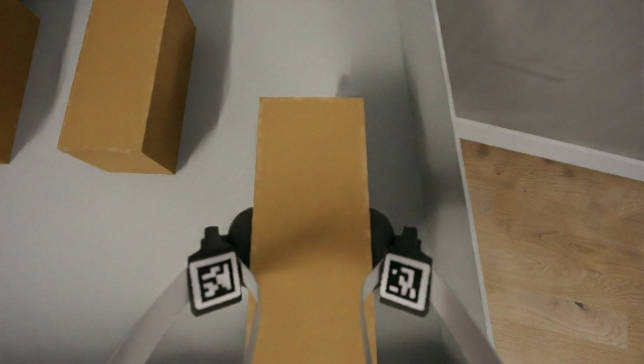

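Emit:
execute_actions(
  actions=[
    {"joints":{"lift_m":0.803}},
  ],
  cameras=[],
)

Emit:
execute_actions(
  actions=[
    {"joints":{"gripper_m":0.085}},
  ],
  cameras=[],
)

Emit:
execute_actions(
  actions=[
    {"joints":{"lift_m":0.9}},
  ],
  cameras=[],
)

Emit:
execute_actions(
  actions=[
    {"base":{"translate_m":0.125},"joints":{"arm_m":0.52,"wrist_pitch_rad":-0.62,"lift_m":0.82}},
  ],
  cameras=["wrist_camera"],
)

Scene clock: 43.30 s.
base_odometry: x=+0.045 y=-0.496 heading=+0.089 (m, m, rad; odometry frame)
turned_by_wheels: +0.000 (rad since the last result)
turned_by_imu: +0.001 (rad since the last result)
base_tilt: forward=-1.0 right=-0.2 (deg)
lidar_m: 1.38 1.57 2.59 2.32 2.73 2.33 2.44 1.38 1.18 0.63 0.65 1.39
head_depth_mm: 981 1106 1241 1401 - - 1172 / 1006 1103 - 1554 1518 1310 1160 / 1030 1119 1038 864 1272 1285 1154 / 1053 1190 1046 863 1127 1263 1153 / 1084 1233 1032 926 1122 1262 1144 / 1111 1268 1026 925 1128 1261 1152 / 1138 1315 1412 901 1439 1312 1148
base_status: not commanded
joint_positions: lift_m=+0.803 arm_m=+0.510 wrist_yaw_rad=+0.001 wrist_pitch_rad=-1.124 wrist_roll_rad=+0.006 gripper_m=+0.011 head_pan_rad=-1.563 head_tilt_rad=-0.790
joint_status: all done
motor_effort: left_wheel=-3(3) right_wheel=+2(2) lift_m=+19(36) arm_m=+3(3) wrist_yaw_rad=+0(0) wrist_pitch_rad=+9(9) wrist_roll_rad=+0(0) gripper_m=-22(20) head_pan_rad=-2(2) head_tilt_rad=-4(4) (%)
hand_pose: x=-0.0215 y=-0.7435 z=+0.7004 quat_wxyz=(+0.597, +0.376, -0.600, -0.378) (m; base frame)
wrist_depth_mm: 170 194 232 234 231 545 524 / 163 196 223 225 222 634 629 / 172 201 213 159 216 180 811 / 203 204 204 152 209 170 890 / 194 196 196 146 201 170 848 / 188 190 141 139 - 160 828 / 181 182 183 134 185 143 774
pictures: none
No camera images: the call's "cameras" was empty. Leave "cameras" out to get every camera's image.

Scene clock: 44.70 s.
base_odometry: x=+0.045 y=-0.496 heading=+0.089 (m, m, rad; odometry frame)
turned_by_wheels: +0.000 (rad since the last result)
turned_by_imu: +0.000 (rad since the last result)
base_tilt: forward=-1.0 right=-0.2 (deg)
lidar_m: 1.38 1.57 2.59 2.32 2.74 2.34 2.44 1.39 1.18 0.64 0.65 1.39
head_depth_mm: 978 1102 1238 1398 - - 1163 / 1011 1108 - 1559 1518 1313 1152 / 1033 1122 1031 863 1275 1285 1157 / 1061 1195 1041 870 1125 1262 1160 / 1089 1232 1032 926 1128 1261 1144 / 1114 1266 1022 927 1121 1258 1151 / 1142 1319 1415 898 1454 1306 1153
base_status: not commanded
joint_positions: lift_m=+0.803 arm_m=+0.510 wrist_yaw_rad=+0.001 wrist_pitch_rad=-1.108 wrist_roll_rad=+0.006 gripper_m=+0.085 head_pan_rad=-1.563 head_tilt_rad=-0.790
joint_status: all done
motor_effort: left_wheel=-3(3) right_wheel=+1(2) lift_m=+19(19) arm_m=+3(3) wrist_yaw_rad=+0(0) wrist_pitch_rad=+3(9) wrist_roll_rad=+0(0) gripper_m=+0(98) head_pan_rad=-2(2) head_tilt_rad=-3(3) (%)
hand_pose: x=-0.0215 y=-0.7474 z=+0.7019 quat_wxyz=(+0.600, +0.371, -0.603, -0.373) (m; base frame)
wrist_depth_mm: 176 194 238 239 237 532 510 / 168 195 229 230 230 628 610 / 163 197 217 164 219 752 773 / 207 207 208 156 211 181 905 / 198 200 197 151 203 172 872 / 190 192 147 144 194 151 840 / 184 184 185 139 187 142 795
pictures: none
No camera images: the call's "cameras" was empty. Leave "cameras" out to get every camera's image.

Scene clock: 46.40 s.
base_odometry: x=+0.045 y=-0.496 heading=+0.089 (m, m, rad; odometry frame)
turned_by_wheels: +0.000 (rad since the last result)
turned_by_imu: +0.000 (rad since the last result)
base_tilt: forward=-1.0 right=-0.2 (deg)
lidar_m: 1.38 1.57 2.59 2.32 2.74 2.32 2.44 1.38 1.18 0.63 0.65 1.39
head_depth_mm: 979 1064 - 1487 1510 1322 1153 / 979 1172 1317 1517 1525 1315 1158 / 1005 - 1070 870 1278 1287 1162 / 1046 1199 1045 875 1131 1257 1157 / 1086 1235 1033 929 1130 1264 1152 / 1111 1266 1027 919 1126 1256 1153 / 1141 1311 1418 899 1441 1303 1149
base_status: not commanded
joint_positions: lift_m=+0.900 arm_m=+0.510 wrist_yaw_rad=+0.001 wrist_pitch_rad=-1.107 wrist_roll_rad=+0.006 gripper_m=+0.085 head_pan_rad=-1.563 head_tilt_rad=-0.790
joint_status: all done
motor_effort: left_wheel=-3(3) right_wheel=+2(1) lift_m=+34(35) arm_m=+3(4) wrist_yaw_rad=+0(1) wrist_pitch_rad=+3(3) wrist_roll_rad=+0(0) gripper_m=+1(1) head_pan_rad=-2(2) head_tilt_rad=-4(4) (%)
hand_pose: x=-0.0215 y=-0.7476 z=+0.7983 quat_wxyz=(+0.600, +0.371, -0.603, -0.373) (m; base frame)
wrist_depth_mm: 300 306 325 335 563 553 520 / 300 279 331 338 342 680 611 / 303 265 320 324 328 844 766 / 298 256 305 256 312 - 997 / 288 293 297 248 297 942 960 / 282 281 285 237 286 921 900 / 272 272 273 231 274 877 871
pictures: none
No camera images: the call's "cameras" was empty. Leave "cameras" out to get every camera's image.

Scene clock: 48.60 s.
base_odometry: x=+0.169 y=-0.485 heading=+0.089 (m, m, rad; odometry frame)
turned_by_wheels: +0.000 (rad since the last result)
turned_by_imu: +0.000 (rad since the last result)
base_tilt: forward=-1.0 right=-0.2 (deg)
lidar_m: 1.26 1.44 2.56 2.30 2.59 2.45 2.51 1.42 0.66 0.63 0.64 1.27
head_depth_mm: 1009 1135 1262 - - 1292 1169 / 1030 1120 1055 856 1132 1275 1153 / 1060 - 1052 925 1135 1255 1149 / 1085 1214 1029 930 1132 1261 1156 / 1106 1271 1051 926 1122 1260 1150 / 1143 1308 1443 956 1477 1297 1148 / 1171 1335 1573 1742 1509 1309 1144
base_status: done
joint_positions: lift_m=+0.820 arm_m=+0.520 wrist_yaw_rad=+0.001 wrist_pitch_rad=-0.636 wrist_roll_rad=+0.006 gripper_m=+0.085 head_pan_rad=-1.563 head_tilt_rad=-0.790
joint_status: all done
motor_effort: left_wheel=-2(3) right_wheel=+2(8) lift_m=+15(31) arm_m=+4(7) wrist_yaw_rad=+0(1) wrist_pitch_rad=+6(8) wrist_roll_rad=+0(0) gripper_m=+1(1) head_pan_rad=-2(2) head_tilt_rad=-4(4) (%)
hand_pose: x=-0.0214 y=-0.8565 z=+0.7876 quat_wxyz=(+0.670, +0.221, -0.673, -0.222) (m; base frame)
wrist_depth_mm: 559 524 493 462 438 407 388 / 659 606 559 515 485 456 426 / 781 689 650 590 556 510 460 / 277 277 291 301 304 298 528 / 291 247 308 254 319 308 269 / 265 219 268 227 274 279 245 / 199 224 244 204 246 251 234
pictures: wrist_camera
camera_calibration (this result's frames):
wrist_camera: T_world_to_cam=[[-0.999765, 0.0112474, 0.0185578, -0.0301647], [-0.0044741, 0.72998, -0.683454, 1.19249], [-0.0212339, -0.683376, -0.729758, 0.161589], [0, 0, 0, 1]] pos_world=[-0.0213911, -0.759731, 0.933494]
Images, in order (width x height): wrist_camera 644x364.

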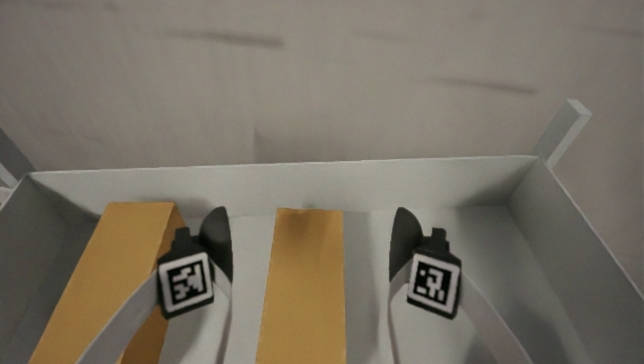

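Emit:
execute_actions(
  actions=[
    {"joints":{"arm_m":0.475}},
  ],
  cameras=[],
)

Emit:
execute_actions(
  actions=[
    {"joints":{"lift_m":0.733}},
  ],
  cameras=["wrist_camera"],
)

Emit:
execute_actions(
  actions=[
    {"joints":{"gripper_m":0.01}},
  ],
  cameras=[],
)

Emit:
execute_actions(
  actions=[
    {"joints":{"lift_m":0.79}},
  ],
  cameras=["wrist_camera"],
)

Scene clock: 52.03 s.
base_odometry: x=+0.169 y=-0.485 heading=+0.089 (m, m, rad; odometry frame)
turned_by_wheels: +0.000 (rad since the last result)
turned_by_imu: +0.001 (rad since the last result)
base_tilt: forward=-1.0 right=-0.2 (deg)
lidar_m: 1.26 1.43 2.56 2.32 2.59 2.44 2.50 1.42 0.66 0.63 0.64 1.27
head_depth_mm: 1008 1130 1264 - - 1293 1170 / 1029 1131 1053 853 1107 1267 1156 / 1057 1147 1016 926 1129 1262 1152 / 1092 1229 1047 929 1129 1258 1152 / 1114 1259 1046 928 1128 1261 1149 / 1141 1306 1449 958 1476 1299 1148 / 1174 1340 1566 1742 1509 1299 1150
base_status: not commanded
joint_positions: lift_m=+0.820 arm_m=+0.475 wrist_yaw_rad=+0.001 wrist_pitch_rad=-0.635 wrist_roll_rad=+0.006 gripper_m=+0.085 head_pan_rad=-1.563 head_tilt_rad=-0.790
joint_status: all done
motor_effort: left_wheel=-3(2) right_wheel=+1(1) lift_m=+15(15) arm_m=-3(4) wrist_yaw_rad=+0(1) wrist_pitch_rad=+6(6) wrist_roll_rad=+0(0) gripper_m=+0(1) head_pan_rad=-2(2) head_tilt_rad=-4(4) (%)
hand_pose: x=-0.0214 y=-0.8123 z=+0.7877 quat_wxyz=(+0.670, +0.221, -0.673, -0.222) (m; base frame)
wrist_depth_mm: 623 582 540 509 476 446 427 / 700 668 607 564 537 490 466 / 536 724 662 323 336 331 523 / 309 286 333 294 346 337 577 / 291 245 308 256 318 307 272 / 259 220 269 226 273 279 238 / 241 240 246 238 249 206 239
pictures: none
No camera images: the call's "cameras" was empty. Leave "cameras" out to get every camera's image.

Scene clock: 53.67 s.
base_odometry: x=+0.169 y=-0.485 heading=+0.089 (m, m, rad; odometry frame)
turned_by_wheels: +0.000 (rad since the last result)
turned_by_imu: +0.000 (rad since the last result)
base_tilt: forward=-1.1 right=-0.1 (deg)
lidar_m: 1.26 1.43 2.56 2.31 2.58 2.44 2.50 1.42 0.66 0.63 0.64 1.26
head_depth_mm: 1005 1131 1282 1418 1556 - - / 1036 1167 1031 - 1144 1263 1152 / 1056 1200 - 915 1130 1266 1155 / 1085 1230 1065 927 1132 1268 1152 / 1106 1266 1043 930 1129 1262 1146 / 1144 1296 1447 957 1469 1310 1160 / 1172 1341 1583 1751 1512 1302 1149
base_status: not commanded
joint_positions: lift_m=+0.733 arm_m=+0.475 wrist_yaw_rad=+0.001 wrist_pitch_rad=-0.635 wrist_roll_rad=+0.006 gripper_m=+0.085 head_pan_rad=-1.563 head_tilt_rad=-0.790
joint_status: all done
motor_effort: left_wheel=-2(2) right_wheel=+1(1) lift_m=+15(16) arm_m=-4(4) wrist_yaw_rad=+0(0) wrist_pitch_rad=+6(5) wrist_roll_rad=+0(0) gripper_m=+0(0) head_pan_rad=-2(2) head_tilt_rad=-4(4) (%)
hand_pose: x=-0.0214 y=-0.8123 z=+0.7008 quat_wxyz=(+0.670, +0.221, -0.673, -0.222) (m; base frame)
wrist_depth_mm: 593 560 522 483 454 426 407 / 242 242 260 256 274 280 242 / 190 209 273 194 279 282 233 / 164 207 228 167 239 241 230 / 152 194 149 150 214 204 149 / 175 180 176 174 183 155 133 / 163 164 165 165 168 156 122
pictures: wrist_camera
camera_calibration (this result's frames):
wrist_camera: T_world_to_cam=[[-0.999765, 0.0112611, 0.0185487, -0.0290314], [-0.00447384, 0.729464, -0.684004, 1.1009], [-0.0212332, -0.683926, -0.729242, 0.127546], [0, 0, 0, 1]] pos_world=[-0.0213911, -0.715505, 0.846568]
Images, in order (width x height): wrist_camera 644x364.

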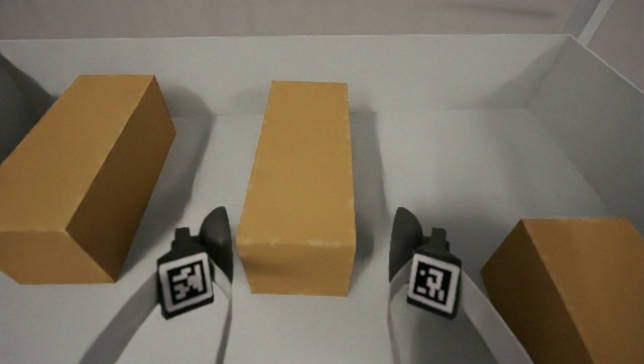

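Scene clock: 54.90 s.
base_odometry: x=+0.169 y=-0.485 heading=+0.089 (m, m, rad; odometry frame)
turned_by_wheels: +0.000 (rad since the last result)
turned_by_imu: +0.000 (rad since the last result)
base_tilt: forward=-1.0 right=-0.2 (deg)
lidar_m: 1.26 1.43 2.55 2.31 2.59 2.43 2.50 1.42 0.66 0.63 0.64 1.26
head_depth_mm: 1010 1131 1281 1425 1561 - - / 1033 1169 1035 - 1142 1266 1155 / 1055 1198 - 916 1134 1259 1155 / 1080 1228 1062 930 1131 1257 1152 / 1111 1267 1046 930 1122 1256 1148 / 1141 1302 1453 955 1477 1307 1152 / 1168 1347 1574 1746 1510 1313 1156
base_status: not commanded
joint_positions: lift_m=+0.733 arm_m=+0.475 wrist_yaw_rad=+0.001 wrist_pitch_rad=-0.635 wrist_roll_rad=+0.006 gripper_m=+0.011 head_pan_rad=-1.563 head_tilt_rad=-0.790
joint_status: all done
motor_effort: left_wheel=-2(2) right_wheel=+1(1) lift_m=+15(15) arm_m=-4(3) wrist_yaw_rad=-1(1) wrist_pitch_rad=+6(5) wrist_roll_rad=+0(0) gripper_m=-20(100) head_pan_rad=-2(2) head_tilt_rad=-3(3) (%)
hand_pose: x=-0.0214 y=-0.8124 z=+0.7008 quat_wxyz=(+0.670, +0.221, -0.673, -0.221) (m; base frame)
wrist_depth_mm: 600 572 516 482 458 431 407 / 243 243 260 254 271 280 242 / 190 209 272 194 279 279 232 / 163 209 235 164 237 241 230 / 153 194 198 147 213 206 149 / 175 182 177 169 - 166 133 / 162 164 165 166 168 155 122
pictures: none
No camera images: the call's "cameras" was empty. Leave "cameras" out to get every camera's image.

Scene clock: 56.27 s.
base_odometry: x=+0.169 y=-0.485 heading=+0.089 (m, m, rad; odometry frame)
turned_by_wheels: +0.000 (rad since the last result)
turned_by_imu: +0.000 (rad since the last result)
base_tilt: forward=-1.0 right=-0.2 (deg)
lidar_m: 1.26 1.43 2.56 2.32 2.58 2.44 2.49 1.42 0.66 0.63 0.64 1.27
head_depth_mm: 1000 1134 1285 1471 - - 1155 / 1027 1145 - 855 1131 1276 1147 / 1054 1164 983 929 1133 1264 1152 / 1081 1219 1054 925 1123 1255 1148 / 1113 1258 1043 927 1130 1256 1154 / 1140 1305 1452 951 1474 1308 1152 / 1172 1355 1585 1741 1502 1298 1151
base_status: not commanded
joint_positions: lift_m=+0.790 arm_m=+0.475 wrist_yaw_rad=+0.001 wrist_pitch_rad=-0.639 wrist_roll_rad=+0.006 gripper_m=+0.011 head_pan_rad=-1.563 head_tilt_rad=-0.790
joint_status: all done
motor_effort: left_wheel=-2(3) right_wheel=+1(1) lift_m=+35(37) arm_m=-3(3) wrist_yaw_rad=+0(0) wrist_pitch_rad=+7(7) wrist_roll_rad=+0(0) gripper_m=-19(19) head_pan_rad=-2(2) head_tilt_rad=-4(5) (%)
hand_pose: x=-0.0214 y=-0.8116 z=+0.7561 quat_wxyz=(+0.670, +0.222, -0.673, -0.223) (m; base frame)
wrist_depth_mm: 620 582 537 508 483 448 418 / 700 653 616 545 521 487 459 / 279 280 295 198 315 311 526 / 288 242 301 165 310 305 257 / 216 217 260 147 279 275 236 / 193 207 229 166 - 192 226 / 214 215 218 217 220 174 179
pictures: wrist_camera
camera_calibration (this result's frames):
wrist_camera: T_world_to_cam=[[-0.999765, 0.0111817, 0.0185986, -0.0301675], [-0.00447802, 0.732289, -0.680979, 1.13821], [-0.0212341, -0.680902, -0.732067, 0.172956], [0, 0, 0, 1]] pos_world=[-0.0213909, -0.715397, 0.902275]
Images, in order (width x height): wrist_camera 644x364.

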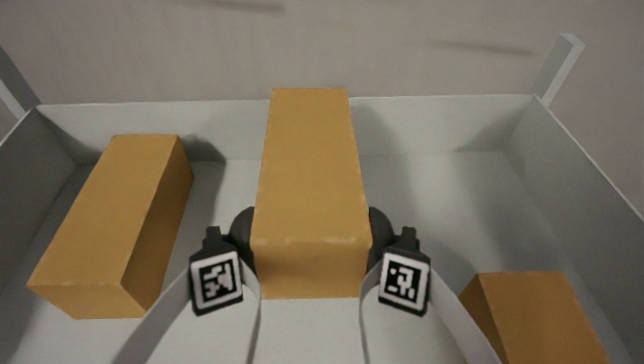

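Emit:
execute_actions(
  actions=[
    {"joints":{"lift_m":0.735}},
  ],
  cameras=[],
)

Emit:
execute_actions(
  actions=[
    {"joints":{"gripper_m":0.085}},
  ],
  cameras=[],
)

Emit:
execute_actions(
  actions=[
    {"joints":{"lift_m":0.81}},
  ],
  cameras=[],
)

Emit:
execute_actions(
  actions=[
    {"base":{"translate_m":0.125},"joints":{"arm_m":0.505}},
  ],
  cameras=["wrist_camera"],
)

Scene clock: 59.37 s.
base_odometry: x=+0.169 y=-0.485 heading=+0.089 (m, m, rad; odometry frame)
turned_by_wheels: +0.000 (rad since the last result)
turned_by_imu: +0.001 (rad since the last result)
base_tilt: forward=-1.0 right=-0.2 (deg)
lidar_m: 1.26 1.43 2.55 2.31 2.58 2.44 2.50 1.42 0.66 0.63 0.64 1.27
head_depth_mm: 1011 1137 1285 1413 1562 - - / 1028 1161 1031 - 1141 1257 1156 / 1061 1197 - 920 1128 1266 1160 / 1081 1233 1050 930 1127 1258 1153 / 1111 1267 1047 932 1123 1257 1156 / 1139 1302 1453 954 1478 1311 1149 / 1173 1347 1579 1746 1511 1311 1151
base_status: not commanded
joint_positions: lift_m=+0.735 arm_m=+0.475 wrist_yaw_rad=+0.001 wrist_pitch_rad=-0.639 wrist_roll_rad=+0.006 gripper_m=+0.011 head_pan_rad=-1.563 head_tilt_rad=-0.790
joint_status: all done
motor_effort: left_wheel=-3(2) right_wheel=+1(1) lift_m=+16(32) arm_m=-3(3) wrist_yaw_rad=-1(0) wrist_pitch_rad=+7(7) wrist_roll_rad=+0(0) gripper_m=-20(20) head_pan_rad=-2(2) head_tilt_rad=-3(4) (%)
hand_pose: x=-0.0214 y=-0.8116 z=+0.7019 quat_wxyz=(+0.669, +0.222, -0.673, -0.223) (m; base frame)
wrist_depth_mm: 600 569 521 485 458 432 410 / 245 242 261 256 273 279 244 / 192 208 273 194 281 280 233 / 164 207 235 165 241 243 230 / 154 197 200 146 217 206 151 / 176 183 176 169 - 167 134 / 165 165 166 167 168 155 123
pictures: none
No camera images: the call's "cameras" was empty. Leave "cameras" out to get every camera's image.

Scene clock: 60.60 s.
base_odometry: x=+0.169 y=-0.485 heading=+0.089 (m, m, rad; odometry frame)
turned_by_wheels: +0.000 (rad since the last result)
turned_by_imu: +0.000 (rad since the last result)
base_tilt: forward=-1.1 right=-0.2 (deg)
lidar_m: 1.26 1.43 2.55 2.31 2.59 2.44 2.51 1.42 0.66 0.63 0.64 1.27
head_depth_mm: 1011 1128 1278 1406 1558 - - / 1029 1159 1033 883 1141 1264 1151 / 1054 1196 - 915 1129 1260 1154 / 1081 1236 1059 927 1124 1271 1155 / 1115 1264 1042 927 1124 1260 1147 / 1139 1306 1451 951 1474 1303 1145 / 1175 1349 1573 1755 1509 1301 1149
base_status: not commanded
joint_positions: lift_m=+0.735 arm_m=+0.475 wrist_yaw_rad=+0.001 wrist_pitch_rad=-0.636 wrist_roll_rad=+0.006 gripper_m=+0.085 head_pan_rad=-1.563 head_tilt_rad=-0.790
joint_status: all done
motor_effort: left_wheel=-3(2) right_wheel=+1(1) lift_m=+16(16) arm_m=-3(3) wrist_yaw_rad=-1(0) wrist_pitch_rad=+6(7) wrist_roll_rad=+0(0) gripper_m=+0(98) head_pan_rad=-3(2) head_tilt_rad=-4(4) (%)
hand_pose: x=-0.0214 y=-0.8122 z=+0.7026 quat_wxyz=(+0.670, +0.221, -0.673, -0.222) (m; base frame)
wrist_depth_mm: 606 561 523 492 462 430 404 / 245 241 262 254 273 277 255 / 192 208 275 200 279 284 232 / 165 208 236 170 241 243 230 / 153 196 199 150 217 208 152 / 175 182 181 174 185 156 135 / 166 167 168 168 169 156 123
pictures: none
No camera images: the call's "cameras" was empty. Leave "cameras" out to get every camera's image.

Scene clock: 62.10 s.
base_odometry: x=+0.169 y=-0.485 heading=+0.089 (m, m, rad; odometry frame)
turned_by_wheels: +0.000 (rad since the last result)
turned_by_imu: +0.000 (rad since the last result)
base_tilt: forward=-1.0 right=-0.2 (deg)
lidar_m: 1.26 1.43 2.55 2.31 2.58 2.45 2.50 1.41 0.67 0.63 0.64 1.27
head_depth_mm: 1010 1131 1275 - - - 1155 / 1029 1137 - 852 1112 1265 1150 / 1052 1155 1002 928 1131 1252 1154 / 1085 1219 1052 928 1127 1263 1153 / 1108 1266 1046 923 1125 1264 1152 / 1147 1300 1442 953 1481 1308 1147 / 1173 1351 1568 1733 1514 1299 1149
base_status: not commanded
joint_positions: lift_m=+0.810 arm_m=+0.475 wrist_yaw_rad=+0.001 wrist_pitch_rad=-0.635 wrist_roll_rad=+0.006 gripper_m=+0.085 head_pan_rad=-1.563 head_tilt_rad=-0.790
joint_status: all done
motor_effort: left_wheel=-2(2) right_wheel=+1(1) lift_m=+34(35) arm_m=-4(3) wrist_yaw_rad=-1(1) wrist_pitch_rad=+6(6) wrist_roll_rad=+0(0) gripper_m=+1(0) head_pan_rad=-2(2) head_tilt_rad=-3(4) (%)
hand_pose: x=-0.0214 y=-0.8123 z=+0.7769 quat_wxyz=(+0.670, +0.221, -0.673, -0.222) (m; base frame)
wrist_depth_mm: 617 566 547 494 480 444 422 / 712 660 602 567 524 499 465 / 293 306 316 320 319 317 526 / 294 268 327 276 344 325 573 / 277 237 300 239 302 300 257 / 216 209 265 210 263 266 241 / 232 231 236 231 238 195 228
pictures: none
No camera images: the call's "cameras" was empty. Leave "cameras" out to get every camera's image.

Scene clock: 64.43 s.
base_odometry: x=+0.294 y=-0.474 heading=+0.089 (m, m, rad; odometry frame)
turned_by_wheels: +0.000 (rad since the last result)
turned_by_imu: +0.000 (rad since the last result)
base_tilt: forward=-1.0 right=-0.2 (deg)
lidar_m: 1.14 1.29 2.53 2.32 2.62 2.56 2.56 1.45 0.66 0.61 1.41 1.14
head_depth_mm: 1037 1162 1060 - - - 1153 / 1057 1161 - 930 1125 1263 1158 / 1082 1175 1024 933 1129 1272 1153 / 1110 1245 1042 930 1102 1257 1152 / 1140 1295 1477 1711 1486 1305 1150 / 1174 1336 1560 1734 1511 1310 1153 / 1205 1373 1614 1793 1509 1302 1150
base_status: done
joint_positions: lift_m=+0.810 arm_m=+0.505 wrist_yaw_rad=+0.001 wrist_pitch_rad=-0.635 wrist_roll_rad=+0.006 gripper_m=+0.085 head_pan_rad=-1.563 head_tilt_rad=-0.790
joint_status: all done
motor_effort: left_wheel=-2(3) right_wheel=+1(7) lift_m=+34(34) arm_m=+4(5) wrist_yaw_rad=+0(1) wrist_pitch_rad=+6(5) wrist_roll_rad=+0(0) gripper_m=+0(0) head_pan_rad=-2(2) head_tilt_rad=-3(4) (%)
hand_pose: x=-0.0214 y=-0.8416 z=+0.7769 quat_wxyz=(+0.670, +0.221, -0.673, -0.222) (m; base frame)
wrist_depth_mm: 621 580 535 506 469 453 424 / 714 667 604 575 533 503 464 / 855 759 686 634 595 544 496 / - 920 286 285 303 309 327 / - - 287 245 284 245 304 / 914 913 220 214 261 216 270 / 840 214 232 193 239 195 240
pictures: wrist_camera
camera_calibration (this result's frames):
wrist_camera: T_world_to_cam=[[-0.999765, 0.0112604, 0.018549, -0.0301152], [-0.00447428, 0.729474, -0.683994, 1.17429], [-0.0212331, -0.683916, -0.729252, 0.163091], [0, 0, 0, 1]] pos_world=[-0.021391, -0.744732, 0.922697]
Images, in order (width x height): wrist_camera 644x364.

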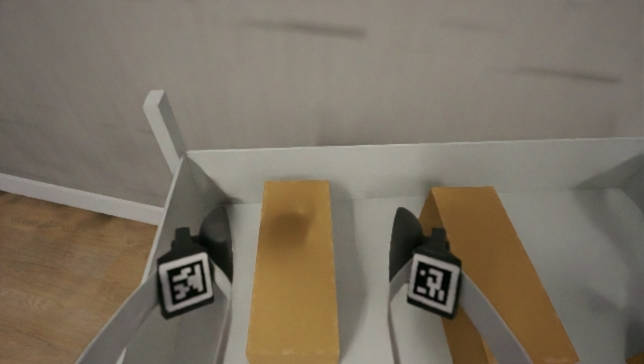

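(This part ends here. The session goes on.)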